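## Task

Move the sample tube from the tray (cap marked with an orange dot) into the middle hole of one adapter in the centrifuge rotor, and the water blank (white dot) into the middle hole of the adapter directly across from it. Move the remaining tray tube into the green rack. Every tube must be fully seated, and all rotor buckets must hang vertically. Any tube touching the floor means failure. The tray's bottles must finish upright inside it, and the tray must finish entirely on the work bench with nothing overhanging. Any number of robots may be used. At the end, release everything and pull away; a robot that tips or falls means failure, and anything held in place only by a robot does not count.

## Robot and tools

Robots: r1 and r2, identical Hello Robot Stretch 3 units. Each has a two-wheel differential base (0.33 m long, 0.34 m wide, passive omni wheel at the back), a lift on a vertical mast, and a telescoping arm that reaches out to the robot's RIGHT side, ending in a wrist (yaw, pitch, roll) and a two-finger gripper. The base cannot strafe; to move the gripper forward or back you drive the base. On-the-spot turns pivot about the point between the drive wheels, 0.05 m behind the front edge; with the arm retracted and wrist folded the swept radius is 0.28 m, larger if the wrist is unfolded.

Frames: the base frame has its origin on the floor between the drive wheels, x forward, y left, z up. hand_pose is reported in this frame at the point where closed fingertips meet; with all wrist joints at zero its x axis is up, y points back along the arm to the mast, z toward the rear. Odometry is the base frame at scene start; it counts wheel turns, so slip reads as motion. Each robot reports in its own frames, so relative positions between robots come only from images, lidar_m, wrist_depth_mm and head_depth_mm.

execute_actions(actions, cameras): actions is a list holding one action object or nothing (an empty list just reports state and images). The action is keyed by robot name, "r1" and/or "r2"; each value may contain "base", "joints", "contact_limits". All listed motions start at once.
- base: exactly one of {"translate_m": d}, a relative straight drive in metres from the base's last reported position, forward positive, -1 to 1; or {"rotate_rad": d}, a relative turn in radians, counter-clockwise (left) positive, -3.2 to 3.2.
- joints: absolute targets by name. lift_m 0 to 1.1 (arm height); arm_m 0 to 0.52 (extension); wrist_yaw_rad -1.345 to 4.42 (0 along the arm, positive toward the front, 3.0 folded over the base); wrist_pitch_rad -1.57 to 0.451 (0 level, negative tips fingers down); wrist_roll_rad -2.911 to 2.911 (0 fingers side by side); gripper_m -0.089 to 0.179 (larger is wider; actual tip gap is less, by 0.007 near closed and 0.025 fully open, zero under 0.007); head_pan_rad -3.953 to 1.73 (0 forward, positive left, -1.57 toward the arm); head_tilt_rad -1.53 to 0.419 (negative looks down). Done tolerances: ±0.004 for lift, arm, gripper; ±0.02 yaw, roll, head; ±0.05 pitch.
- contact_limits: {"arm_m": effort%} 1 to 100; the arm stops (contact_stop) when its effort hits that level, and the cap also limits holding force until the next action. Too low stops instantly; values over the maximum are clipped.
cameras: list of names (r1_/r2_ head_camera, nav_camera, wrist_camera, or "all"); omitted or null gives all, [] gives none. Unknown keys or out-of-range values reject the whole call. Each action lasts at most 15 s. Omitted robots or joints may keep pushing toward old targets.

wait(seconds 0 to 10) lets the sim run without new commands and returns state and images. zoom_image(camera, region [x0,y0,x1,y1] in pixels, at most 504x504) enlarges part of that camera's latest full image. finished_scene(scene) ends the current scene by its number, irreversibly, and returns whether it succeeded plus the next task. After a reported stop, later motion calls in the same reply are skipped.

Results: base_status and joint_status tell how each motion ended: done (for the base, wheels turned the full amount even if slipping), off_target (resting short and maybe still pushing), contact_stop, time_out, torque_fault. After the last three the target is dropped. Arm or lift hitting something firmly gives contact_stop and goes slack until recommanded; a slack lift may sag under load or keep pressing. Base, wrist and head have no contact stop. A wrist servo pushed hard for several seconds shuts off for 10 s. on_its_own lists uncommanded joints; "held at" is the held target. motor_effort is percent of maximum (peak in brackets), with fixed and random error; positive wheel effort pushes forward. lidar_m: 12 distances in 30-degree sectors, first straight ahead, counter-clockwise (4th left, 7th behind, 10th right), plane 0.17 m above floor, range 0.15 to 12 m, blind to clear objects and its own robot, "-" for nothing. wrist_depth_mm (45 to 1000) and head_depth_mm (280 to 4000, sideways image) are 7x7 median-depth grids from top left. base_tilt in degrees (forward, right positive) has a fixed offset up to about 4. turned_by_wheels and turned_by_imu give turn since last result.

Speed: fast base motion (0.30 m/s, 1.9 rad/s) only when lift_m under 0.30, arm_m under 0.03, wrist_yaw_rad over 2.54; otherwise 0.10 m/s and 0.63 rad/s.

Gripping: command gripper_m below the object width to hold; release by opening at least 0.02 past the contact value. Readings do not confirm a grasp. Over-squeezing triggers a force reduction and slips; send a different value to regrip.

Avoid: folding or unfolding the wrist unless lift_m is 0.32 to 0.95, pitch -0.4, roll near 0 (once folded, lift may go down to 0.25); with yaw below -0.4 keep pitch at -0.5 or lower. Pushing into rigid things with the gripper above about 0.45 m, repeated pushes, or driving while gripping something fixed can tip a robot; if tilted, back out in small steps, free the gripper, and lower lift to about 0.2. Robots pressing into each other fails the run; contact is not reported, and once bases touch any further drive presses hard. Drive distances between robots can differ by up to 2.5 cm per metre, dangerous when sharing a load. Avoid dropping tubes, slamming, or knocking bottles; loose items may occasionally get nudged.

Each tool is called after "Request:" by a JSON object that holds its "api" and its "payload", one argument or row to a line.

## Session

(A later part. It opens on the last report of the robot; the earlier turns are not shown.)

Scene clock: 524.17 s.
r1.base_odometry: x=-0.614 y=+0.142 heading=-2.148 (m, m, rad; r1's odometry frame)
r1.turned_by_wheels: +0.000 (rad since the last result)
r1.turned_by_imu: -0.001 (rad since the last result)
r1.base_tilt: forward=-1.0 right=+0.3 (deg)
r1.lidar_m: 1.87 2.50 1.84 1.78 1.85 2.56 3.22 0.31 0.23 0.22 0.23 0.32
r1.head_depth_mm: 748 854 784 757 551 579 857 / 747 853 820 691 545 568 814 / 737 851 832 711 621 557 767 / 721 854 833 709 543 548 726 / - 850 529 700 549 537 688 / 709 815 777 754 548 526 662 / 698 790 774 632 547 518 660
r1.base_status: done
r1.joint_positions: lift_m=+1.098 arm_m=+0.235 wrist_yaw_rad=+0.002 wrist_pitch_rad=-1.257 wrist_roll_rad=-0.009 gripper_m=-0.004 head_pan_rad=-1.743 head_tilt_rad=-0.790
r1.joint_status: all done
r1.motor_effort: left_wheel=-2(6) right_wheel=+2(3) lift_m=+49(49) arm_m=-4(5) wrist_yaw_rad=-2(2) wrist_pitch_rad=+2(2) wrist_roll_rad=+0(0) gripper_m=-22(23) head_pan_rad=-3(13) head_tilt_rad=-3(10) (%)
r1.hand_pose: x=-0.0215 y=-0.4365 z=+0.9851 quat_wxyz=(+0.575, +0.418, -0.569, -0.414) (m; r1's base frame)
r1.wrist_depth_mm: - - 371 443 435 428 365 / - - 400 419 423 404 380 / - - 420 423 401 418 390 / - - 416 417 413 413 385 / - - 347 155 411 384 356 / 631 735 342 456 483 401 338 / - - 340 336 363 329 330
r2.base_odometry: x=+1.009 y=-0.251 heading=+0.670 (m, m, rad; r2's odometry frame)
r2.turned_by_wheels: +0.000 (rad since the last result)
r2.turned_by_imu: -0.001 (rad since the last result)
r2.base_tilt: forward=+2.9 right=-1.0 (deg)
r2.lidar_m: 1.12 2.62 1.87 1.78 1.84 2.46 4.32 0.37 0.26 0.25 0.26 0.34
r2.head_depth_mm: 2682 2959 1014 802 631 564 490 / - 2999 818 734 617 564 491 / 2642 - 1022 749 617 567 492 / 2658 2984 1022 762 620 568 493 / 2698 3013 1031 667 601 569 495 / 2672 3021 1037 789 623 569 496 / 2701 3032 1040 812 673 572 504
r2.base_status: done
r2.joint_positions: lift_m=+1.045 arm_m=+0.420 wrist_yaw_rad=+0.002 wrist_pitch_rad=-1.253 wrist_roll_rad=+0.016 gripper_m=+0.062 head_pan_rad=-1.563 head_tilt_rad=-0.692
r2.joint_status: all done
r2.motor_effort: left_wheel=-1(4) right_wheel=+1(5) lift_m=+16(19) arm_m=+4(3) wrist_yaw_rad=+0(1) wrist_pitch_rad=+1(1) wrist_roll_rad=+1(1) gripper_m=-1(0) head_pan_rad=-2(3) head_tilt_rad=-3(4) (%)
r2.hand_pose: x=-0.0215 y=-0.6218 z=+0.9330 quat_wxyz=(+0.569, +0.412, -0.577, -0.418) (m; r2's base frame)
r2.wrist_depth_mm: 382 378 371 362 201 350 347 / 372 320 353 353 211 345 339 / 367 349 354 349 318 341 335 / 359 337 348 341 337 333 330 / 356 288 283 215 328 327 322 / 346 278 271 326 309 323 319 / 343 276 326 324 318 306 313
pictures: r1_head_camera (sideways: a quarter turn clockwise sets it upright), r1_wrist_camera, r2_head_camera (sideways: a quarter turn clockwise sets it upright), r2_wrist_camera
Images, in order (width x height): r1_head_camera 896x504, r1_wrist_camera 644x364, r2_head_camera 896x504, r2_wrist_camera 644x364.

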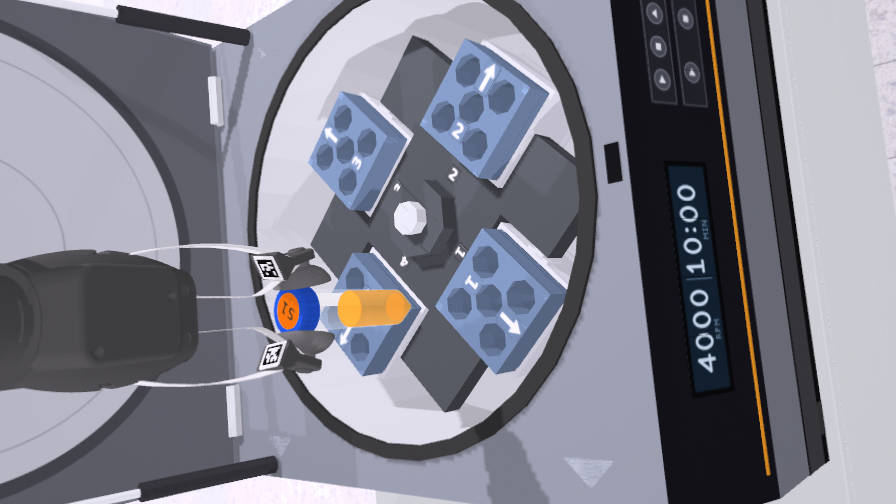

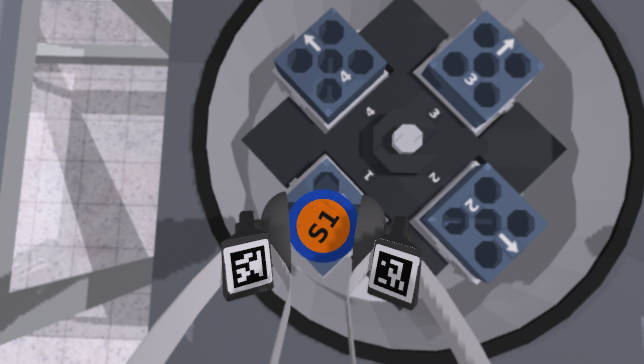

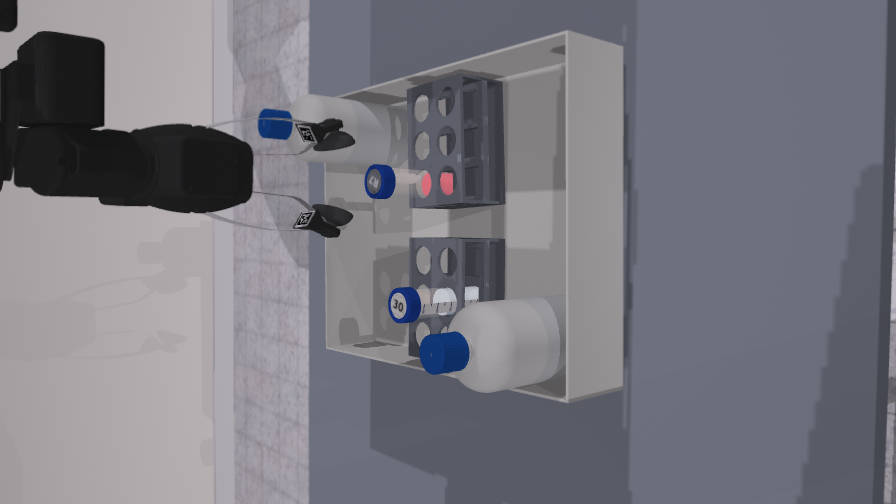

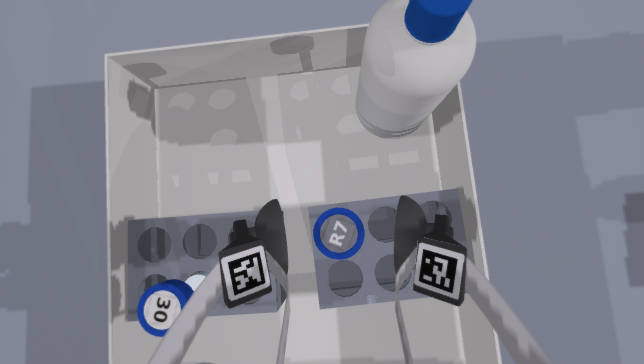

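Request:
{"api": "zoom_image", "payload": {
  "camera": "r1_wrist_camera",
  "region": [220, 130, 560, 310]
}}

Region (220, 130, 560, 310) of r1_wrist_camera's 644x364 image, scaled by 1.482; it fills the top 267 rows of this view, and the rest is white.

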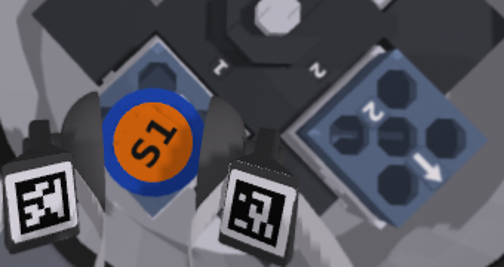

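Request:
{"api": "execute_actions", "payload": {
  "actions": [
    {"r1": {"joints": {"lift_m": 1.013}}, "r2": {"joints": {"lift_m": 0.987}}}
  ],
  "cameras": ["r1_head_camera", "r1_wrist_camera", "r2_head_camera", "r2_wrist_camera"]
}}

Scene clock: 538.20 s.
r1.base_odometry: x=-0.614 y=+0.142 heading=-2.148 (m, m, rad; r1's odometry frame)
r1.turned_by_wheels: +0.000 (rad since the last result)
r1.turned_by_imu: -0.001 (rad since the last result)
r1.base_tilt: forward=-1.1 right=+0.2 (deg)
r1.lidar_m: 1.87 2.50 1.85 1.78 1.85 2.56 3.22 0.31 0.23 0.22 0.23 0.32
r1.head_depth_mm: - 857 783 758 551 577 861 / 751 851 821 692 546 567 808 / - 853 836 711 621 556 765 / - 845 842 705 544 547 726 / - - 787 657 547 536 688 / 708 818 778 755 549 525 662 / 698 791 775 632 545 519 662
r1.base_status: not commanded
r1.joint_positions: lift_m=+1.013 arm_m=+0.235 wrist_yaw_rad=+0.002 wrist_pitch_rad=-1.257 wrist_roll_rad=-0.009 gripper_m=-0.004 head_pan_rad=-1.743 head_tilt_rad=-0.790
r1.joint_status: all done
r1.motor_effort: left_wheel=-2(2) right_wheel=+2(2) lift_m=+25(43) arm_m=-4(4) wrist_yaw_rad=-2(2) wrist_pitch_rad=+2(2) wrist_roll_rad=+0(0) gripper_m=-23(23) head_pan_rad=-3(1) head_tilt_rad=-3(3) (%)
r1.hand_pose: x=-0.0215 y=-0.4364 z=+0.9010 quat_wxyz=(+0.575, +0.418, -0.569, -0.414) (m; r1's base frame)
r1.wrist_depth_mm: - 280 333 317 339 312 325 / - 277 363 339 334 328 348 / - 272 335 337 312 330 330 / - 267 383 301 325 310 335 / - 264 292 155 323 298 308 / 672 259 257 383 319 320 306 / - 256 255 296 338 325 267
r2.base_odometry: x=+1.009 y=-0.251 heading=+0.670 (m, m, rad; r2's odometry frame)
r2.turned_by_wheels: +0.000 (rad since the last result)
r2.turned_by_imu: -0.001 (rad since the last result)
r2.base_tilt: forward=+2.9 right=-1.0 (deg)
r2.lidar_m: 1.12 2.62 1.86 1.78 1.84 2.46 4.33 0.37 0.26 0.25 0.26 0.34
r2.head_depth_mm: - 2995 1018 800 629 564 491 / - 3045 814 734 616 565 491 / 2560 - 876 749 620 566 492 / 2642 3009 1026 759 619 567 493 / 2695 3023 1031 667 600 567 494 / 2708 3045 1035 790 624 570 495 / 2701 3009 1041 817 671 571 504
r2.base_status: not commanded
r2.joint_positions: lift_m=+0.987 arm_m=+0.420 wrist_yaw_rad=+0.002 wrist_pitch_rad=-1.253 wrist_roll_rad=+0.016 gripper_m=+0.062 head_pan_rad=-1.563 head_tilt_rad=-0.692
r2.joint_status: all done
r2.motor_effort: left_wheel=-1(1) right_wheel=+0(1) lift_m=+16(15) arm_m=+3(3) wrist_yaw_rad=-1(1) wrist_pitch_rad=+2(1) wrist_roll_rad=+1(1) gripper_m=-1(0) head_pan_rad=-2(3) head_tilt_rad=-4(4) (%)
r2.hand_pose: x=-0.0215 y=-0.6218 z=+0.8750 quat_wxyz=(+0.569, +0.412, -0.577, -0.418) (m; r2's base frame)
r2.wrist_depth_mm: 260 253 261 272 157 160 287 / 253 300 297 293 204 282 283 / 248 297 291 288 282 265 279 / 243 287 286 282 279 266 275 / 231 254 224 156 242 214 267 / 223 219 219 265 213 208 264 / 205 157 268 267 263 260 259
pictures: r1_head_camera (sideways: a quarter turn clockwise sets it upright), r1_wrist_camera, r2_head_camera (sideways: a quarter turn clockwise sets it upright), r2_wrist_camera
Images, in order (width x height): r1_head_camera 896x504, r1_wrist_camera 644x364, r2_head_camera 896x504, r2_wrist_camera 644x364.

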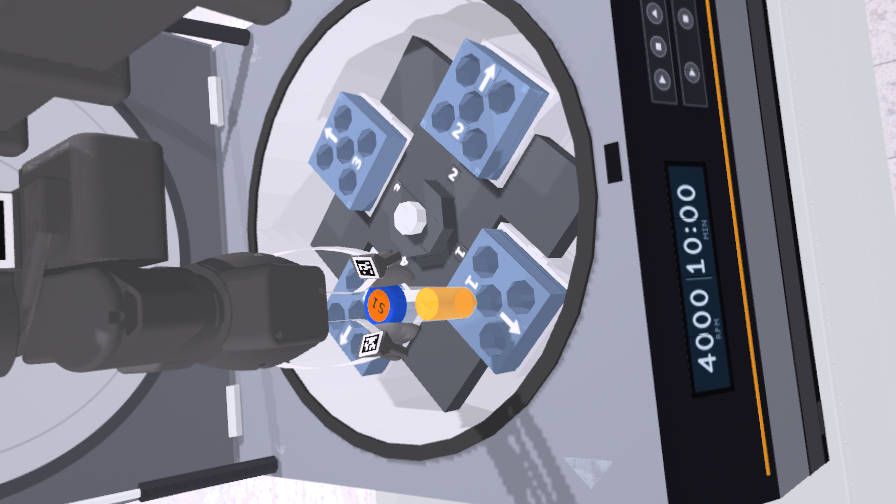

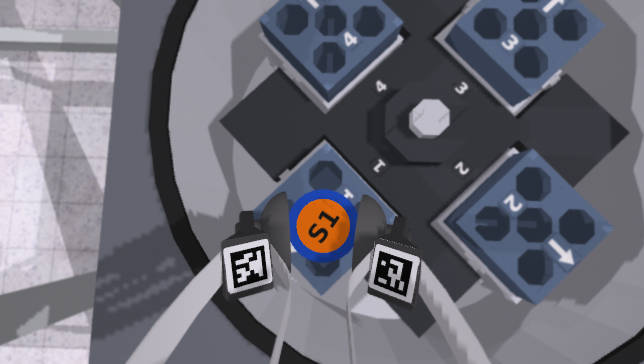

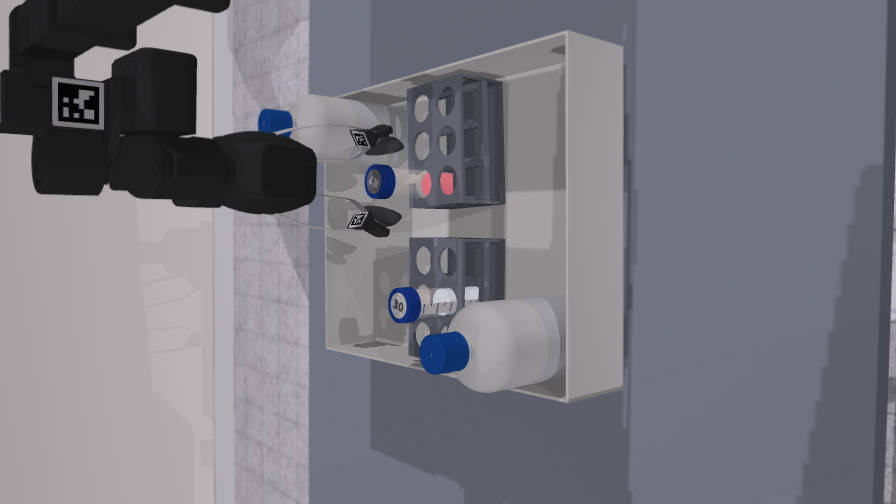

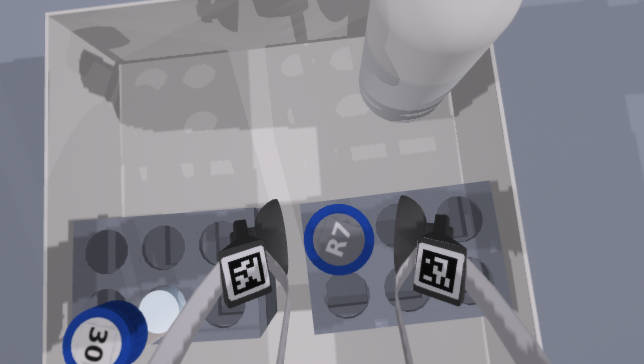

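Request:
{"api": "zoom_image", "payload": {
  "camera": "r1_wrist_camera",
  "region": [220, 120, 440, 320]
}}

Request:
{"api": "zoom_image", "payload": {
  "camera": "r1_head_camera",
  "region": [330, 200, 590, 400]
}}

Region (220, 120, 440, 320) of r1_wrist_camera's 644x364 image, scaled by 2.291; it fills the top 458 rows of this view, and the rest is white.

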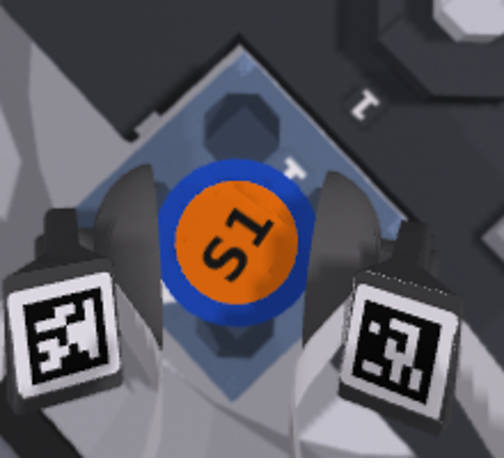

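Region (330, 200, 590, 400) of r1_head_camera's 896x504 image, scaled by 1.938, with more detail than that image has; it fills the top 388 rows of this view, and the rest is white.

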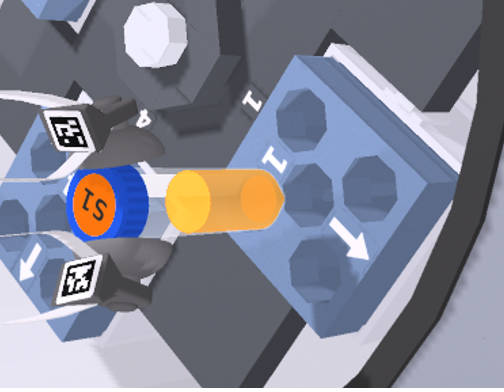

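Request:
{"api": "execute_actions", "payload": {
  "actions": [
    {"r1": {"joints": {"lift_m": 0.955}}, "r2": {"joints": {"gripper_m": -0.005}}}
  ],
  "cameras": ["r1_head_camera", "r1_wrist_camera", "r2_wrist_camera"]
}}

Scene clock: 557.03 s.
r1.base_odometry: x=-0.614 y=+0.142 heading=-2.148 (m, m, rad; r1's odometry frame)
r1.turned_by_wheels: +0.000 (rad since the last result)
r1.turned_by_imu: -0.001 (rad since the last result)
r1.base_tilt: forward=-1.1 right=+0.3 (deg)
r1.lidar_m: 1.87 2.49 1.84 1.78 1.85 2.55 3.21 0.31 0.23 0.22 0.23 0.32
r1.head_depth_mm: 737 - - 701 552 578 859 / - - 833 690 547 566 811 / - - 824 707 621 555 768 / - - 843 703 545 547 726 / 685 - - 650 548 537 687 / 707 816 792 752 547 526 663 / 698 789 776 634 547 519 660
r1.base_status: not commanded
r1.joint_positions: lift_m=+0.955 arm_m=+0.235 wrist_yaw_rad=+0.002 wrist_pitch_rad=-1.257 wrist_roll_rad=-0.009 gripper_m=-0.004 head_pan_rad=-1.743 head_tilt_rad=-0.790
r1.joint_status: all done
r1.motor_effort: left_wheel=-2(2) right_wheel=+2(2) lift_m=+25(23) arm_m=-4(4) wrist_yaw_rad=-2(2) wrist_pitch_rad=+2(2) wrist_roll_rad=+1(0) gripper_m=-23(23) head_pan_rad=-3(2) head_tilt_rad=-3(3) (%)
r1.hand_pose: x=-0.0215 y=-0.4365 z=+0.8430 quat_wxyz=(+0.575, +0.418, -0.569, -0.414) (m; r1's base frame)
r1.wrist_depth_mm: 979 222 315 255 278 270 248 / - 226 281 277 255 271 272 / - 225 278 275 253 269 270 / 210 210 338 242 267 267 239 / 207 205 283 156 263 251 237 / 203 203 245 294 262 260 234 / 200 200 205 295 314 309 260
r2.base_odometry: x=+1.009 y=-0.251 heading=+0.670 (m, m, rad; r2's odometry frame)
r2.turned_by_wheels: +0.000 (rad since the last result)
r2.turned_by_imu: -0.001 (rad since the last result)
r2.base_tilt: forward=+3.0 right=-1.0 (deg)
r2.lidar_m: 1.12 2.62 1.87 1.78 1.83 2.46 4.32 0.37 0.26 0.25 0.26 0.34
r2.head_depth_mm: - 2973 1020 800 631 563 490 / - 3036 813 734 619 565 491 / 2577 - 877 749 617 565 492 / 2700 2993 1026 762 621 567 494 / 2705 3039 1029 668 600 570 494 / 2676 3018 1034 787 623 571 495 / 2708 3022 1034 814 673 570 504
r2.base_status: not commanded
r2.joint_positions: lift_m=+0.987 arm_m=+0.420 wrist_yaw_rad=+0.002 wrist_pitch_rad=-1.253 wrist_roll_rad=+0.016 gripper_m=-0.004 head_pan_rad=-1.563 head_tilt_rad=-0.692
r2.joint_status: all done
r2.motor_effort: left_wheel=-2(1) right_wheel=+1(1) lift_m=+16(16) arm_m=+4(3) wrist_yaw_rad=-1(1) wrist_pitch_rad=+2(1) wrist_roll_rad=+1(1) gripper_m=-19(90) head_pan_rad=-2(2) head_tilt_rad=-4(4) (%)
r2.hand_pose: x=-0.0215 y=-0.6218 z=+0.8750 quat_wxyz=(+0.569, +0.412, -0.577, -0.418) (m; r2's base frame)
r2.wrist_depth_mm: 261 253 261 272 157 161 288 / 254 297 297 293 204 284 282 / 248 294 293 287 281 264 277 / 243 288 285 282 278 266 272 / 231 255 224 154 215 214 268 / 222 220 218 240 237 208 263 / 206 161 257 266 263 226 259
pictures: r1_head_camera (sideways: a quarter turn clockwise sets it upright), r1_wrist_camera, r2_wrist_camera
Images, in order (width x height): r1_head_camera 896x504, r1_wrist_camera 644x364, r2_wrist_camera 644x364.

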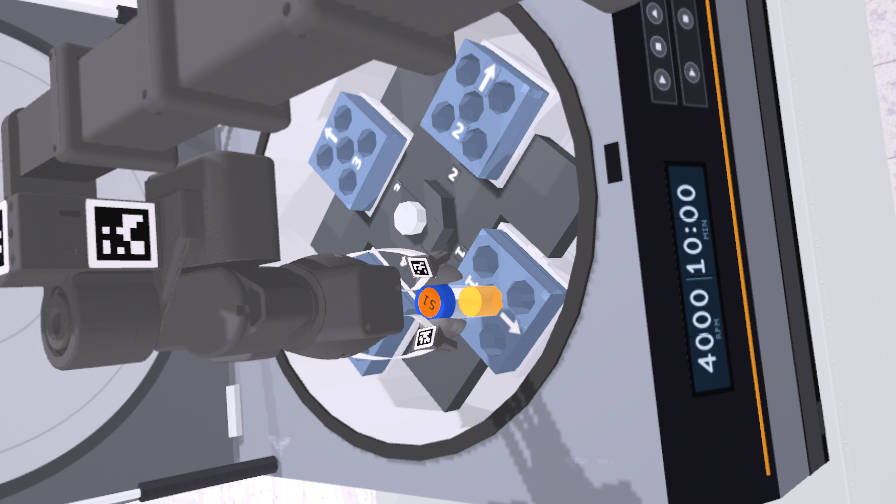

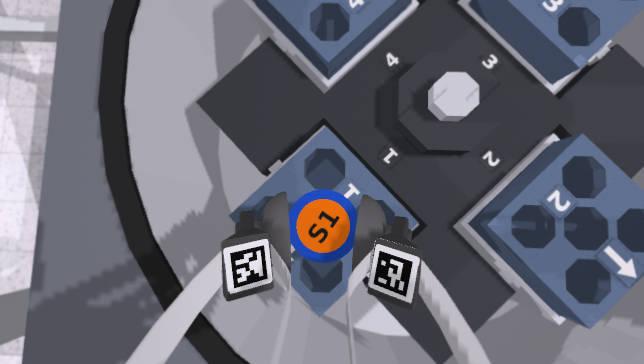

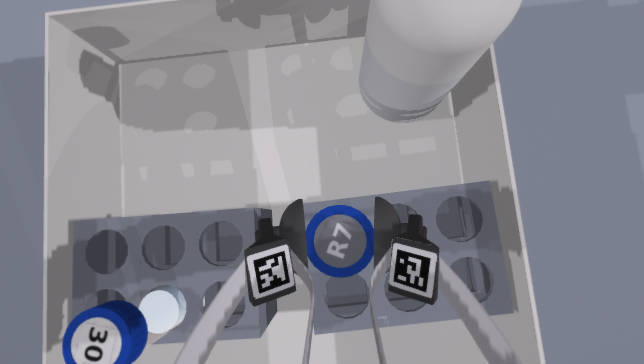

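Request:
{"api": "execute_actions", "payload": {
  "actions": [
    {"r1": {"joints": {"lift_m": 0.913}}, "r2": {"joints": {"lift_m": 1.098}}}
  ],
  "cameras": ["r1_head_camera", "r1_wrist_camera", "r2_head_camera", "r2_wrist_camera"]
}}

Scene clock: 573.90 s.
r1.base_odometry: x=-0.614 y=+0.142 heading=-2.148 (m, m, rad; r1's odometry frame)
r1.turned_by_wheels: +0.000 (rad since the last result)
r1.turned_by_imu: -0.001 (rad since the last result)
r1.base_tilt: forward=-1.0 right=+0.3 (deg)
r1.lidar_m: 1.87 2.50 1.84 1.78 1.85 2.55 3.22 0.31 0.23 0.22 0.23 0.32
r1.head_depth_mm: 750 852 - - 538 601 856 / 744 - - 691 545 566 812 / 723 - 789 711 622 556 766 / 708 - - 704 544 546 726 / 716 - - 640 548 536 689 / 710 813 793 754 548 526 663 / 696 788 775 634 547 518 660
r1.base_status: not commanded
r1.joint_positions: lift_m=+0.913 arm_m=+0.235 wrist_yaw_rad=+0.002 wrist_pitch_rad=-1.256 wrist_roll_rad=-0.009 gripper_m=-0.004 head_pan_rad=-1.743 head_tilt_rad=-0.790
r1.joint_status: all done
r1.motor_effort: left_wheel=-1(2) right_wheel=+2(2) lift_m=+25(24) arm_m=-4(4) wrist_yaw_rad=-1(2) wrist_pitch_rad=+2(2) wrist_roll_rad=+0(0) gripper_m=-22(22) head_pan_rad=-2(2) head_tilt_rad=-3(3) (%)
r1.hand_pose: x=-0.0215 y=-0.4367 z=+0.8010 quat_wxyz=(+0.575, +0.418, -0.569, -0.413) (m; r1's base frame)
r1.wrist_depth_mm: 170 221 281 233 235 233 218 / 168 227 236 233 212 208 228 / 165 223 231 230 229 225 227 / 163 211 312 199 225 225 196 / 162 190 265 156 221 220 208 / 161 164 246 208 219 219 194 / 158 158 205 274 300 217 238
r2.base_odometry: x=+1.009 y=-0.251 heading=+0.670 (m, m, rad; r2's odometry frame)
r2.turned_by_wheels: +0.000 (rad since the last result)
r2.turned_by_imu: -0.001 (rad since the last result)
r2.base_tilt: forward=+2.8 right=-1.0 (deg)
r2.lidar_m: 1.12 2.61 1.87 1.78 1.84 2.46 4.34 0.37 0.26 0.25 0.26 0.34
r2.head_depth_mm: 2623 2981 1012 799 630 564 490 / 2639 2969 812 735 618 565 491 / - 2998 862 755 619 565 493 / 2670 2995 1027 760 619 567 494 / 2689 3050 1031 668 600 570 494 / 2662 3041 1032 788 625 571 495 / 2699 3034 1041 816 672 570 505
r2.base_status: not commanded
r2.joint_positions: lift_m=+1.098 arm_m=+0.420 wrist_yaw_rad=+0.002 wrist_pitch_rad=-1.253 wrist_roll_rad=+0.016 gripper_m=-0.004 head_pan_rad=-1.563 head_tilt_rad=-0.692
r2.joint_status: all done
r2.motor_effort: left_wheel=-2(2) right_wheel=+1(1) lift_m=+23(22) arm_m=+4(4) wrist_yaw_rad=-1(1) wrist_pitch_rad=+2(2) wrist_roll_rad=+0(1) gripper_m=-18(18) head_pan_rad=-3(2) head_tilt_rad=-4(4) (%)
r2.hand_pose: x=-0.0215 y=-0.6218 z=+0.9856 quat_wxyz=(+0.569, +0.412, -0.577, -0.418) (m; r2's base frame)
r2.wrist_depth_mm: 440 432 428 422 416 405 398 / 436 423 402 381 257 404 395 / 424 419 407 401 328 391 388 / 416 407 399 400 389 385 383 / 407 401 334 153 322 382 376 / 402 396 272 377 370 371 366 / 392 390 377 377 372 364 363
pictures: r1_head_camera (sideways: a quarter turn clockwise sets it upright), r1_wrist_camera, r2_head_camera (sideways: a quarter turn clockwise sets it upright), r2_wrist_camera
Images, in order (width x height): r1_head_camera 896x504, r1_wrist_camera 644x364, r2_head_camera 896x504, r2_wrist_camera 644x364.

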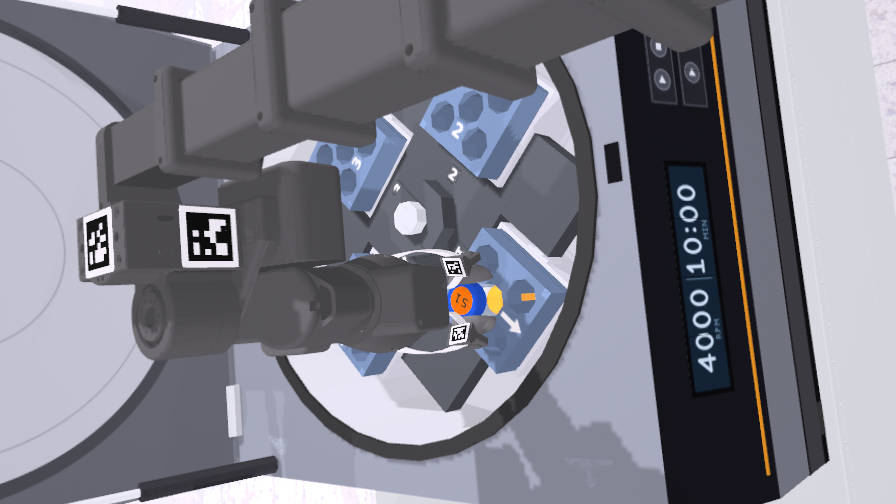

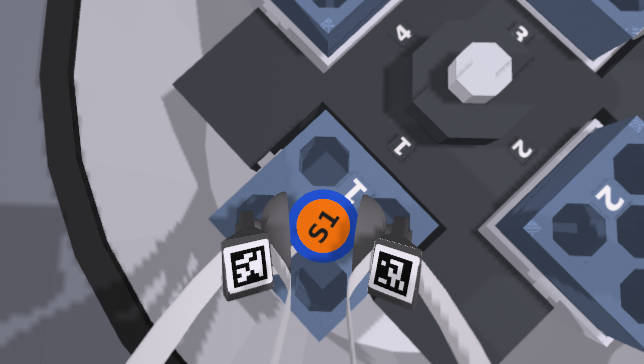

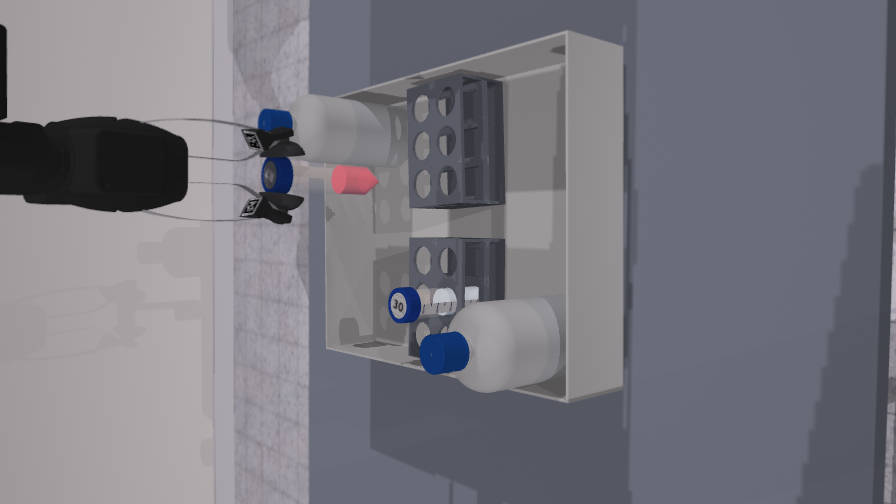

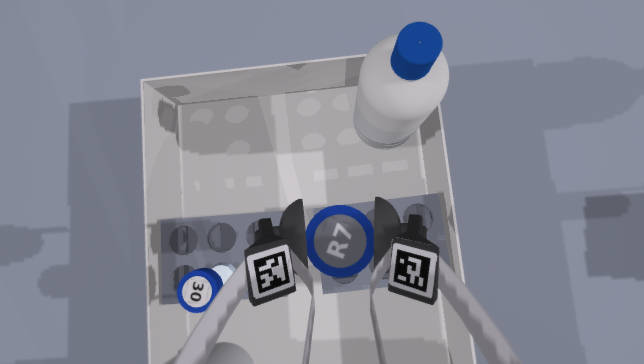

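Request:
{"api": "execute_actions", "payload": {
  "actions": [
    {"r1": {"joints": {"lift_m": 0.908}}, "r2": {"base": {"translate_m": -0.1}, "joints": {"arm_m": 0.385}}}
  ],
  "cameras": ["r1_wrist_camera"]
}}

Scene clock: 592.40 s.
r1.base_odometry: x=-0.614 y=+0.142 heading=-2.148 (m, m, rad; r1's odometry frame)
r1.turned_by_wheels: +0.000 (rad since the last result)
r1.turned_by_imu: -0.001 (rad since the last result)
r1.base_tilt: forward=-1.0 right=+0.3 (deg)
r1.lidar_m: 1.87 2.51 1.84 1.78 1.85 2.55 3.20 0.31 0.23 0.22 0.23 0.32
r1.head_depth_mm: 747 854 - - - 607 856 / 743 - - 691 546 569 813 / 730 - 780 710 619 556 766 / 716 - - 703 544 546 725 / 718 - - 645 548 536 690 / 711 813 793 755 548 527 666 / 696 786 776 632 547 518 663
r1.base_status: not commanded
r1.joint_positions: lift_m=+0.908 arm_m=+0.235 wrist_yaw_rad=+0.002 wrist_pitch_rad=-1.256 wrist_roll_rad=-0.009 gripper_m=-0.004 head_pan_rad=-1.743 head_tilt_rad=-0.790
r1.joint_status: all done
r1.motor_effort: left_wheel=-2(2) right_wheel=+2(2) lift_m=+25(27) arm_m=-4(4) wrist_yaw_rad=-2(2) wrist_pitch_rad=+1(2) wrist_roll_rad=+0(0) gripper_m=-23(23) head_pan_rad=-2(2) head_tilt_rad=-3(3) (%)
r1.hand_pose: x=-0.0215 y=-0.4367 z=+0.7960 quat_wxyz=(+0.575, +0.418, -0.569, -0.413) (m; r1's base frame)
r1.wrist_depth_mm: 169 222 274 228 230 228 216 / 165 226 230 228 208 202 224 / 160 225 227 223 222 213 221 / 157 210 302 195 219 221 191 / 155 190 265 155 217 215 194 / 155 164 248 210 214 212 186 / 154 151 205 272 213 212 233
r2.base_odometry: x=+0.930 y=-0.313 heading=+0.670 (m, m, rad; r2's odometry frame)
r2.turned_by_wheels: +0.000 (rad since the last result)
r2.turned_by_imu: -0.001 (rad since the last result)
r2.base_tilt: forward=+2.9 right=-1.0 (deg)
r2.lidar_m: 0.84 2.61 1.87 1.78 1.83 2.45 4.24 0.37 0.27 0.25 0.26 0.35
r2.head_depth_mm: 2666 2956 1015 801 661 565 490 / 2670 2965 1017 804 662 565 491 / - 3028 792 758 633 567 492 / 2691 2974 905 756 626 567 494 / 2670 3000 1031 762 625 568 503 / 2702 3007 1035 737 623 570 504 / 2699 3002 1034 571 610 570 504
r2.base_status: done
r2.joint_positions: lift_m=+1.098 arm_m=+0.385 wrist_yaw_rad=+0.002 wrist_pitch_rad=-1.253 wrist_roll_rad=+0.016 gripper_m=-0.004 head_pan_rad=-1.563 head_tilt_rad=-0.692
r2.joint_status: all done
r2.motor_effort: left_wheel=-1(7) right_wheel=+1(2) lift_m=+23(24) arm_m=-4(4) wrist_yaw_rad=-1(0) wrist_pitch_rad=+2(2) wrist_roll_rad=+1(1) gripper_m=-18(18) head_pan_rad=-2(3) head_tilt_rad=-4(4) (%)
r2.hand_pose: x=-0.0215 y=-0.5875 z=+0.9856 quat_wxyz=(+0.569, +0.412, -0.577, -0.418) (m; r2's base frame)
r2.wrist_depth_mm: 439 437 366 336 412 405 400 / 411 413 412 316 408 402 396 / 406 413 410 406 399 394 389 / 398 405 400 390 390 388 353 / 383 338 343 153 382 381 372 / 385 390 392 379 378 375 366 / 359 348 380 373 371 368 363
pictures: r1_wrist_camera
Images, in order (width x height): r1_wrist_camera 644x364.

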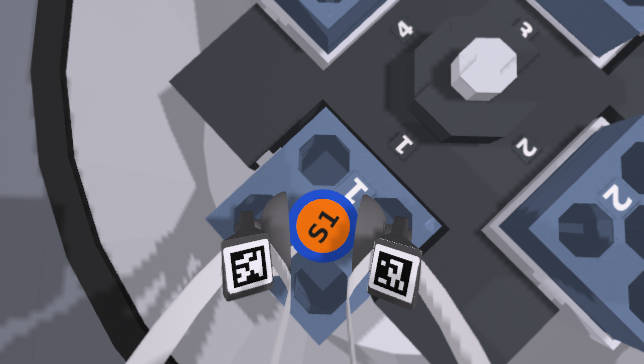

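Request:
{"api": "execute_actions", "payload": {
  "actions": [
    {"r1": {"joints": {"gripper_m": 0.065}}}
  ],
  "cameras": ["r1_head_camera", "r1_wrist_camera"]
}}

Scene clock: 598.60 s.
r1.base_odometry: x=-0.614 y=+0.142 heading=-2.148 (m, m, rad; r1's odometry frame)
r1.turned_by_wheels: +0.000 (rad since the last result)
r1.turned_by_imu: -0.001 (rad since the last result)
r1.base_tilt: forward=-1.1 right=+0.2 (deg)
r1.lidar_m: 1.87 2.50 1.84 1.78 1.85 2.55 3.22 0.31 0.23 0.22 0.23 0.32
r1.head_depth_mm: 746 857 - - - 609 857 / 745 - - 691 544 569 812 / 728 - 778 711 622 557 768 / 714 - - 703 544 547 728 / 716 - - 645 548 535 689 / 710 815 796 755 548 526 663 / 698 787 776 633 546 518 662
r1.base_status: not commanded
r1.joint_positions: lift_m=+0.908 arm_m=+0.235 wrist_yaw_rad=+0.002 wrist_pitch_rad=-1.256 wrist_roll_rad=-0.009 gripper_m=+0.065 head_pan_rad=-1.743 head_tilt_rad=-0.790
r1.joint_status: all done
r1.motor_effort: left_wheel=-2(2) right_wheel=+2(2) lift_m=+25(25) arm_m=-4(4) wrist_yaw_rad=-2(1) wrist_pitch_rad=+2(2) wrist_roll_rad=+0(0) gripper_m=+1(98) head_pan_rad=-3(2) head_tilt_rad=-3(3) (%)
r1.hand_pose: x=-0.0215 y=-0.4367 z=+0.7960 quat_wxyz=(+0.575, +0.418, -0.569, -0.413) (m; r1's base frame)
r1.wrist_depth_mm: 169 222 273 229 230 228 217 / 164 227 231 228 207 203 224 / 160 225 226 225 223 214 222 / 158 211 309 193 220 218 191 / 155 190 272 162 218 217 194 / 155 156 228 196 212 213 186 / 154 152 203 276 211 210 233
r2.base_odometry: x=+0.930 y=-0.313 heading=+0.670 (m, m, rad; r2's odometry frame)
r2.turned_by_wheels: +0.000 (rad since the last result)
r2.turned_by_imu: -0.001 (rad since the last result)
r2.base_tilt: forward=+3.0 right=-1.0 (deg)
r2.lidar_m: 0.85 2.62 1.86 1.78 1.83 2.46 4.23 0.37 0.26 0.25 0.26 0.35
r2.head_depth_mm: 2656 2948 1015 801 661 564 490 / 2699 2987 1015 803 662 564 491 / - 3037 793 757 634 565 491 / 2666 2981 907 757 625 567 493 / 2657 3046 1028 761 625 567 503 / 2688 3019 1035 738 621 570 504 / 2720 3014 1036 570 611 571 504
r2.base_status: not commanded
r2.joint_positions: lift_m=+1.098 arm_m=+0.385 wrist_yaw_rad=+0.002 wrist_pitch_rad=-1.253 wrist_roll_rad=+0.016 gripper_m=-0.004 head_pan_rad=-1.563 head_tilt_rad=-0.692
r2.joint_status: not commanded
r2.motor_effort: left_wheel=-1(2) right_wheel=+1(1) lift_m=+23(23) arm_m=-4(4) wrist_yaw_rad=-1(1) wrist_pitch_rad=+2(2) wrist_roll_rad=+1(1) gripper_m=-19(18) head_pan_rad=-2(2) head_tilt_rad=-3(3) (%)
r2.hand_pose: x=-0.0215 y=-0.5875 z=+0.9856 quat_wxyz=(+0.569, +0.412, -0.577, -0.418) (m; r2's base frame)
r2.wrist_depth_mm: 442 438 365 334 417 410 401 / 414 414 411 319 407 404 398 / 405 413 410 400 400 395 386 / 398 404 400 389 391 386 355 / 381 339 341 153 384 381 371 / 381 389 390 381 379 373 369 / 359 350 381 374 372 367 361
pictures: r1_head_camera (sideways: a quarter turn clockwise sets it upright), r1_wrist_camera
Images, in order (width x height): r1_head_camera 896x504, r1_wrist_camera 644x364.

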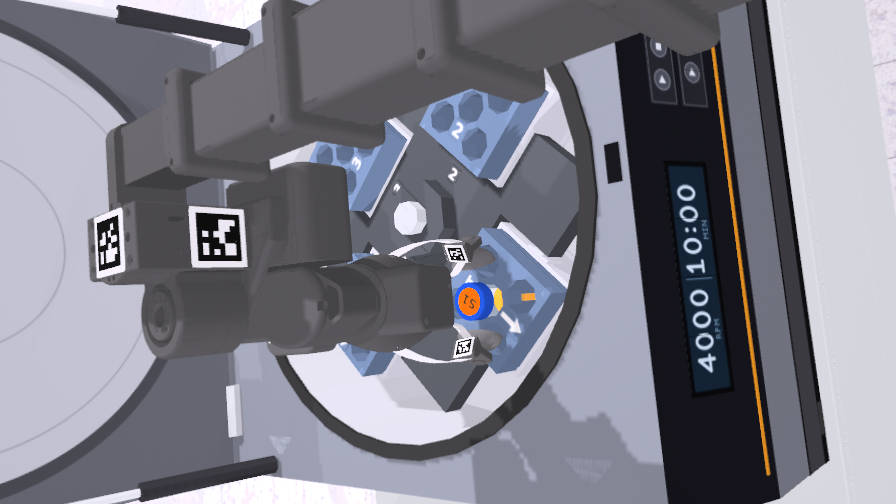

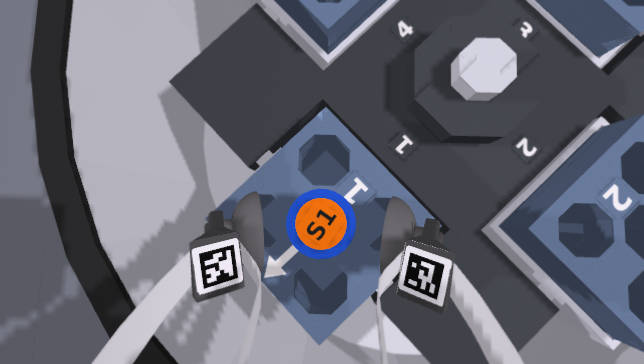

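Request:
{"api": "execute_actions", "payload": {
  "actions": [
    {"r1": {"joints": {"lift_m": 0.965}}}
  ],
  "cameras": []
}}

Request:
{"api": "execute_actions", "payload": {
  "actions": [
    {"r1": {"base": {"translate_m": 0.45}, "joints": {"lift_m": 1.06, "arm_m": 0.33, "gripper_m": 0.062, "head_pan_rad": -1.57, "head_tilt_rad": -0.7}}, "r2": {"base": {"translate_m": -0.28}}}
  ],
  "cameras": ["r1_nav_camera", "r2_head_camera", "r2_wrist_camera"]
}}

Scene clock: 627.40 s.
r1.base_odometry: x=-0.614 y=+0.142 heading=-2.148 (m, m, rad; r1's odometry frame)
r1.turned_by_wheels: +0.000 (rad since the last result)
r1.turned_by_imu: -0.001 (rad since the last result)
r1.base_tilt: forward=-1.0 right=+0.2 (deg)
r1.lidar_m: 1.86 2.50 1.84 1.78 1.85 2.55 3.21 0.31 0.23 0.22 0.23 0.32
r1.head_depth_mm: 730 - - 730 552 578 856 / - - 818 703 546 568 811 / - - 829 708 621 555 767 / - - 843 705 544 547 728 / - - - 683 548 537 689 / 709 816 794 757 546 525 662 / 697 791 776 633 547 517 663
r1.base_status: not commanded
r1.joint_positions: lift_m=+0.965 arm_m=+0.235 wrist_yaw_rad=+0.002 wrist_pitch_rad=-1.256 wrist_roll_rad=-0.009 gripper_m=+0.065 head_pan_rad=-1.743 head_tilt_rad=-0.790
r1.joint_status: all done
r1.motor_effort: left_wheel=-2(2) right_wheel=+2(2) lift_m=+49(52) arm_m=-4(4) wrist_yaw_rad=-2(2) wrist_pitch_rad=+2(2) wrist_roll_rad=+0(0) gripper_m=+0(1) head_pan_rad=-3(3) head_tilt_rad=-3(3) (%)
r1.hand_pose: x=-0.0215 y=-0.4367 z=+0.8522 quat_wxyz=(+0.575, +0.418, -0.569, -0.413) (m; r1's base frame)
r1.wrist_depth_mm: 954 230 318 265 288 273 269 / - 227 302 284 284 283 281 / - 224 287 284 262 279 278 / - 219 346 251 277 275 250 / - 214 273 245 276 262 250 / 214 212 262 280 269 271 249 / 211 208 208 296 312 318 262
r2.base_odometry: x=+0.930 y=-0.313 heading=+0.670 (m, m, rad; r2's odometry frame)
r2.turned_by_wheels: +0.000 (rad since the last result)
r2.turned_by_imu: -0.001 (rad since the last result)
r2.base_tilt: forward=+2.9 right=-1.0 (deg)
r2.lidar_m: 0.84 2.61 1.86 1.78 1.83 2.45 4.25 0.37 0.26 0.25 0.26 0.35
r2.head_depth_mm: 2676 2969 1010 799 661 563 491 / 2674 2974 1020 801 665 566 491 / - 3049 794 761 635 566 493 / 2669 3014 908 757 624 568 493 / 2666 3021 1032 760 626 569 504 / 2686 3004 1034 739 622 569 504 / 2694 3011 1039 571 611 570 505
r2.base_status: not commanded
r2.joint_positions: lift_m=+1.098 arm_m=+0.385 wrist_yaw_rad=+0.002 wrist_pitch_rad=-1.253 wrist_roll_rad=+0.016 gripper_m=-0.004 head_pan_rad=-1.563 head_tilt_rad=-0.692
r2.joint_status: not commanded
r2.motor_effort: left_wheel=-1(1) right_wheel=+1(1) lift_m=+23(23) arm_m=-4(3) wrist_yaw_rad=-1(1) wrist_pitch_rad=+2(2) wrist_roll_rad=+1(1) gripper_m=-17(18) head_pan_rad=-2(3) head_tilt_rad=-4(4) (%)
r2.hand_pose: x=-0.0215 y=-0.5875 z=+0.9856 quat_wxyz=(+0.569, +0.412, -0.577, -0.418) (m; r2's base frame)
r2.wrist_depth_mm: 445 434 366 335 415 409 404 / 410 413 409 317 404 400 395 / 405 418 409 405 398 397 388 / 397 407 401 389 395 387 354 / 384 339 346 153 386 381 372 / 381 387 385 381 379 374 370 / 357 351 379 375 373 365 362
pictures: none
No camera images: the call's "cameras" was empty. Leave "cameras" out to get every camera's image.

Scene clock: 633.13 s.
r1.base_odometry: x=-0.859 y=-0.235 heading=-2.148 (m, m, rad; r1's odometry frame)
r1.turned_by_wheels: +0.000 (rad since the last result)
r1.turned_by_imu: -0.001 (rad since the last result)
r1.base_tilt: forward=-1.1 right=+0.2 (deg)
r1.lidar_m: 1.42 2.45 1.83 1.78 1.85 2.55 0.85 0.32 0.29 0.26 0.95 1.30
r1.head_depth_mm: 2718 2907 2225 1010 884 780 686 / 2785 2872 2295 1103 945 886 859 / - - 2079 1777 1307 575 1152 / 2689 2884 943 762 639 553 615 / 2738 2917 940 760 640 551 1129 / 2728 2930 934 756 638 551 1135 / 2742 2963 932 756 636 550 1143
r1.base_status: done
r1.joint_positions: lift_m=+1.060 arm_m=+0.330 wrist_yaw_rad=+0.002 wrist_pitch_rad=-1.256 wrist_roll_rad=-0.009 gripper_m=+0.062 head_pan_rad=-1.577 head_tilt_rad=-0.705
r1.joint_status: all done
r1.motor_effort: left_wheel=-2(3) right_wheel=+2(6) lift_m=+49(49) arm_m=+3(4) wrist_yaw_rad=-2(1) wrist_pitch_rad=+2(2) wrist_roll_rad=+0(0) gripper_m=+0(21) head_pan_rad=+3(15) head_tilt_rad=+2(8) (%)
r1.hand_pose: x=-0.0215 y=-0.5311 z=+0.9472 quat_wxyz=(+0.575, +0.418, -0.569, -0.413) (m; r1's base frame)
r1.wrist_depth_mm: 383 379 379 377 - 608 351 / 378 374 374 370 653 531 344 / 366 367 366 365 651 533 348 / 364 363 360 360 615 526 347 / 361 357 358 355 565 517 343 / 356 351 347 351 858 522 343 / 348 347 346 343 565 481 341
r2.base_odometry: x=+0.711 y=-0.487 heading=+0.670 (m, m, rad; r2's odometry frame)
r2.turned_by_wheels: +0.000 (rad since the last result)
r2.turned_by_imu: -0.002 (rad since the last result)
r2.base_tilt: forward=+2.8 right=-1.0 (deg)
r2.lidar_m: 0.91 2.60 1.85 1.77 1.81 2.44 3.97 0.38 0.27 0.26 0.27 0.36
r2.head_depth_mm: 2652 2942 1013 804 662 564 499 / 2661 2978 1017 750 664 565 501 / - 3053 946 760 666 568 502 / 2696 3027 1026 805 667 567 502 / 2690 2990 1029 811 669 569 503 / 2682 3018 1028 791 671 568 504 / 2693 3052 822 744 638 570 513
r2.base_status: done
r2.joint_positions: lift_m=+1.098 arm_m=+0.385 wrist_yaw_rad=+0.002 wrist_pitch_rad=-1.253 wrist_roll_rad=+0.016 gripper_m=-0.004 head_pan_rad=-1.563 head_tilt_rad=-0.692
r2.joint_status: not commanded
r2.motor_effort: left_wheel=-1(8) right_wheel=+1(2) lift_m=+22(23) arm_m=-3(4) wrist_yaw_rad=-1(0) wrist_pitch_rad=+2(2) wrist_roll_rad=+1(0) gripper_m=-18(18) head_pan_rad=-3(2) head_tilt_rad=-4(4) (%)
r2.hand_pose: x=-0.0215 y=-0.5875 z=+0.9856 quat_wxyz=(+0.569, +0.412, -0.577, -0.418) (m; r2's base frame)
r2.wrist_depth_mm: 440 433 430 426 415 406 408 / 332 427 421 413 411 400 398 / 369 415 412 404 395 397 392 / 379 408 404 398 374 389 380 / 343 402 399 154 327 380 375 / 397 394 390 383 380 374 370 / 393 387 381 379 371 366 364
pictures: r1_nav_camera (sideways: a quarter turn counterclockwise sets it upright), r2_head_camera (sideways: a quarter turn clockwise sets it upright), r2_wrist_camera
Images, in order (width x height): r1_nav_camera 672x504, r2_head_camera 896x504, r2_wrist_camera 644x364.

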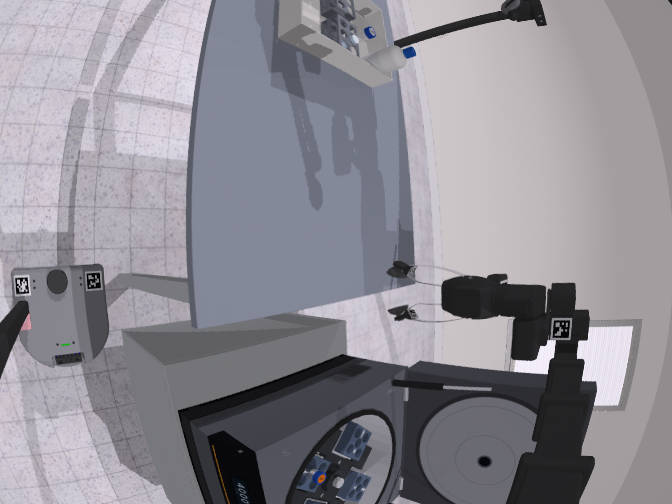

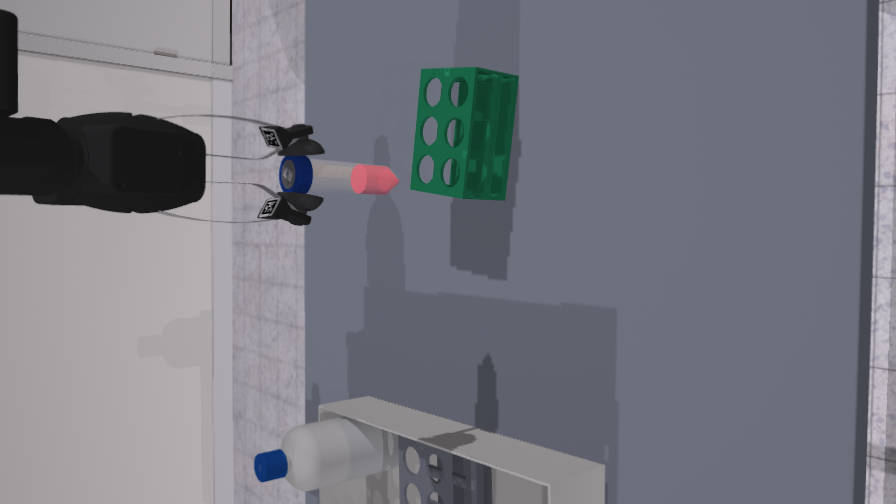

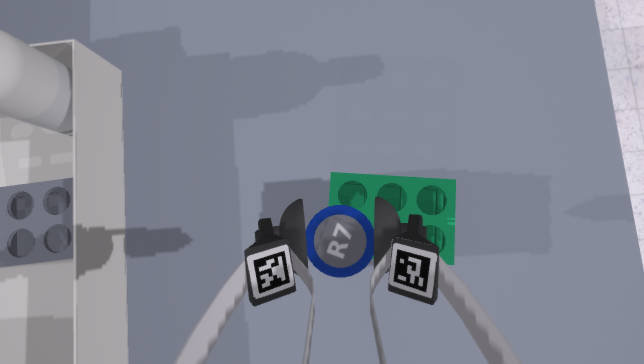

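Request:
{"api": "execute_actions", "payload": {
  "actions": [
    {"r1": {"base": {"translate_m": 0.639}, "joints": {"arm_m": 0.415}}, "r2": {"base": {"translate_m": -0.051}, "joints": {"arm_m": 0.372, "lift_m": 1.063}}}
  ],
  "cameras": ["r1_head_camera", "r1_wrist_camera", "r2_head_camera", "r2_wrist_camera"]
}}

Scene clock: 670.10 s.
r1.base_odometry: x=-1.208 y=-0.770 heading=-2.148 (m, m, rad; r1's odometry frame)
r1.turned_by_wheels: +0.000 (rad since the last result)
r1.turned_by_imu: -0.003 (rad since the last result)
r1.base_tilt: forward=-1.0 right=+0.4 (deg)
r1.lidar_m: 4.45 2.46 1.83 1.77 1.84 2.54 0.88 0.68 0.95 0.91 0.95 0.80
r1.head_depth_mm: 2691 2913 948 766 643 555 1139 / 2748 2908 947 764 630 555 1139 / - 2875 806 715 609 552 1136 / 2729 2886 864 720 611 552 1149 / 2735 2911 874 734 611 551 1150 / 2721 2896 878 716 612 551 1144 / 2745 2957 933 554 598 551 1143
r1.base_status: done
r1.joint_positions: lift_m=+1.060 arm_m=+0.415 wrist_yaw_rad=+0.002 wrist_pitch_rad=-1.256 wrist_roll_rad=-0.009 gripper_m=+0.062 head_pan_rad=-1.577 head_tilt_rad=-0.705
r1.joint_status: all done
r1.motor_effort: left_wheel=-2(3) right_wheel=+2(7) lift_m=+49(48) arm_m=+3(3) wrist_yaw_rad=-2(2) wrist_pitch_rad=+2(2) wrist_roll_rad=+0(0) gripper_m=+0(1) head_pan_rad=+2(4) head_tilt_rad=+1(2) (%)
r1.hand_pose: x=-0.0215 y=-0.6161 z=+0.9472 quat_wxyz=(+0.575, +0.418, -0.569, -0.413) (m; r1's base frame)
r1.wrist_depth_mm: 382 379 377 230 371 369 367 / 350 370 366 229 364 368 360 / 345 364 362 360 364 360 353 / 328 362 360 356 354 353 351 / 296 296 321 289 348 352 349 / 312 323 343 341 342 344 340 / 313 343 341 340 339 340 342
r2.base_odometry: x=+0.671 y=-0.519 heading=+0.670 (m, m, rad; r2's odometry frame)
r2.turned_by_wheels: +0.000 (rad since the last result)
r2.turned_by_imu: -0.002 (rad since the last result)
r2.base_tilt: forward=+2.9 right=-1.0 (deg)
r2.lidar_m: 0.91 2.60 1.85 1.77 1.82 2.44 3.91 0.37 0.28 0.26 0.27 0.36
r2.head_depth_mm: 2696 2967 1015 801 663 564 500 / - 2991 1019 781 664 565 501 / - - 2635 731 666 568 502 / 2678 3028 1024 785 667 568 503 / 2717 2996 1034 810 669 568 512 / 2668 3013 1033 814 670 571 514 / 2718 3051 841 791 671 571 515
r2.base_status: done
r2.joint_positions: lift_m=+1.063 arm_m=+0.372 wrist_yaw_rad=+0.002 wrist_pitch_rad=-1.253 wrist_roll_rad=+0.016 gripper_m=-0.004 head_pan_rad=-1.563 head_tilt_rad=-0.692
r2.joint_status: all done
r2.motor_effort: left_wheel=-1(7) right_wheel=+1(3) lift_m=+16(16) arm_m=-3(4) wrist_yaw_rad=-1(1) wrist_pitch_rad=+1(2) wrist_roll_rad=+1(1) gripper_m=-18(18) head_pan_rad=-2(2) head_tilt_rad=-4(4) (%)
r2.hand_pose: x=-0.0215 y=-0.5744 z=+0.9510 quat_wxyz=(+0.569, +0.412, -0.577, -0.418) (m; r2's base frame)
r2.wrist_depth_mm: 401 398 387 382 376 372 - / 377 388 382 375 369 366 - / 373 381 375 369 366 359 - / 367 375 368 304 356 351 352 / 359 365 362 154 351 347 342 / 352 360 355 348 343 343 337 / 347 353 348 343 340 334 330
pictures: r1_head_camera (sideways: a quarter turn clockwise sets it upright), r1_wrist_camera, r2_head_camera (sideways: a quarter turn clockwise sets it upright), r2_wrist_camera
Images, in order (width x height): r1_head_camera 896x504, r1_wrist_camera 644x364, r2_head_camera 896x504, r2_wrist_camera 644x364.

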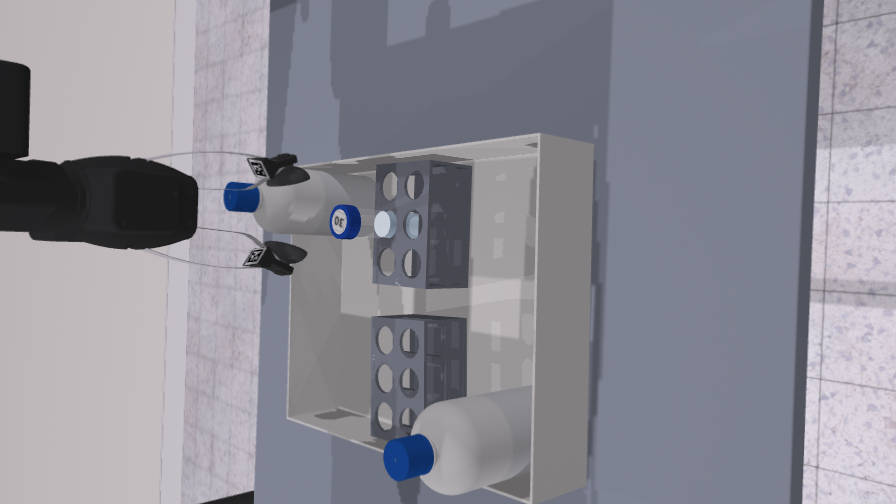

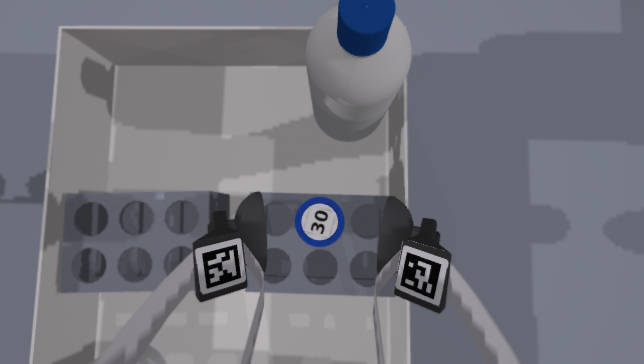

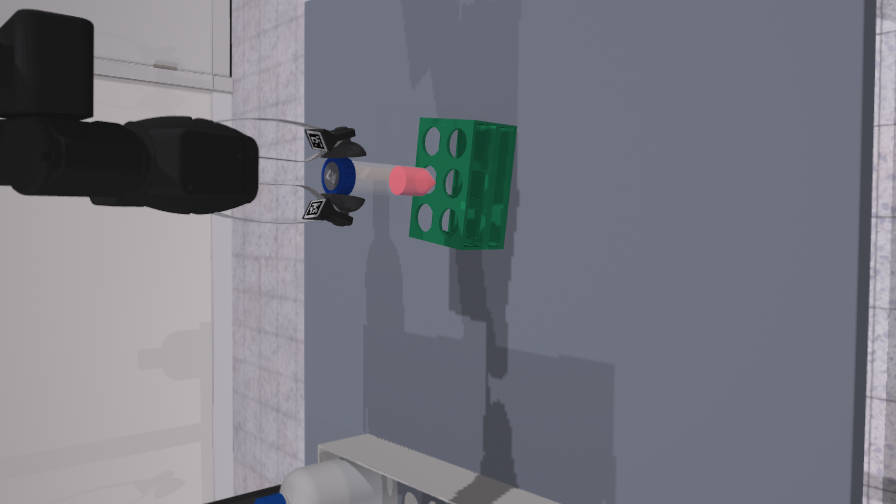

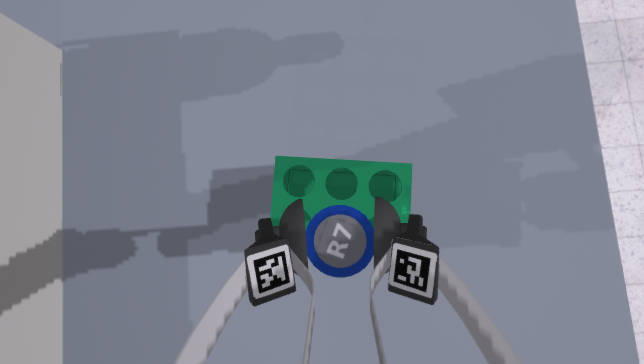

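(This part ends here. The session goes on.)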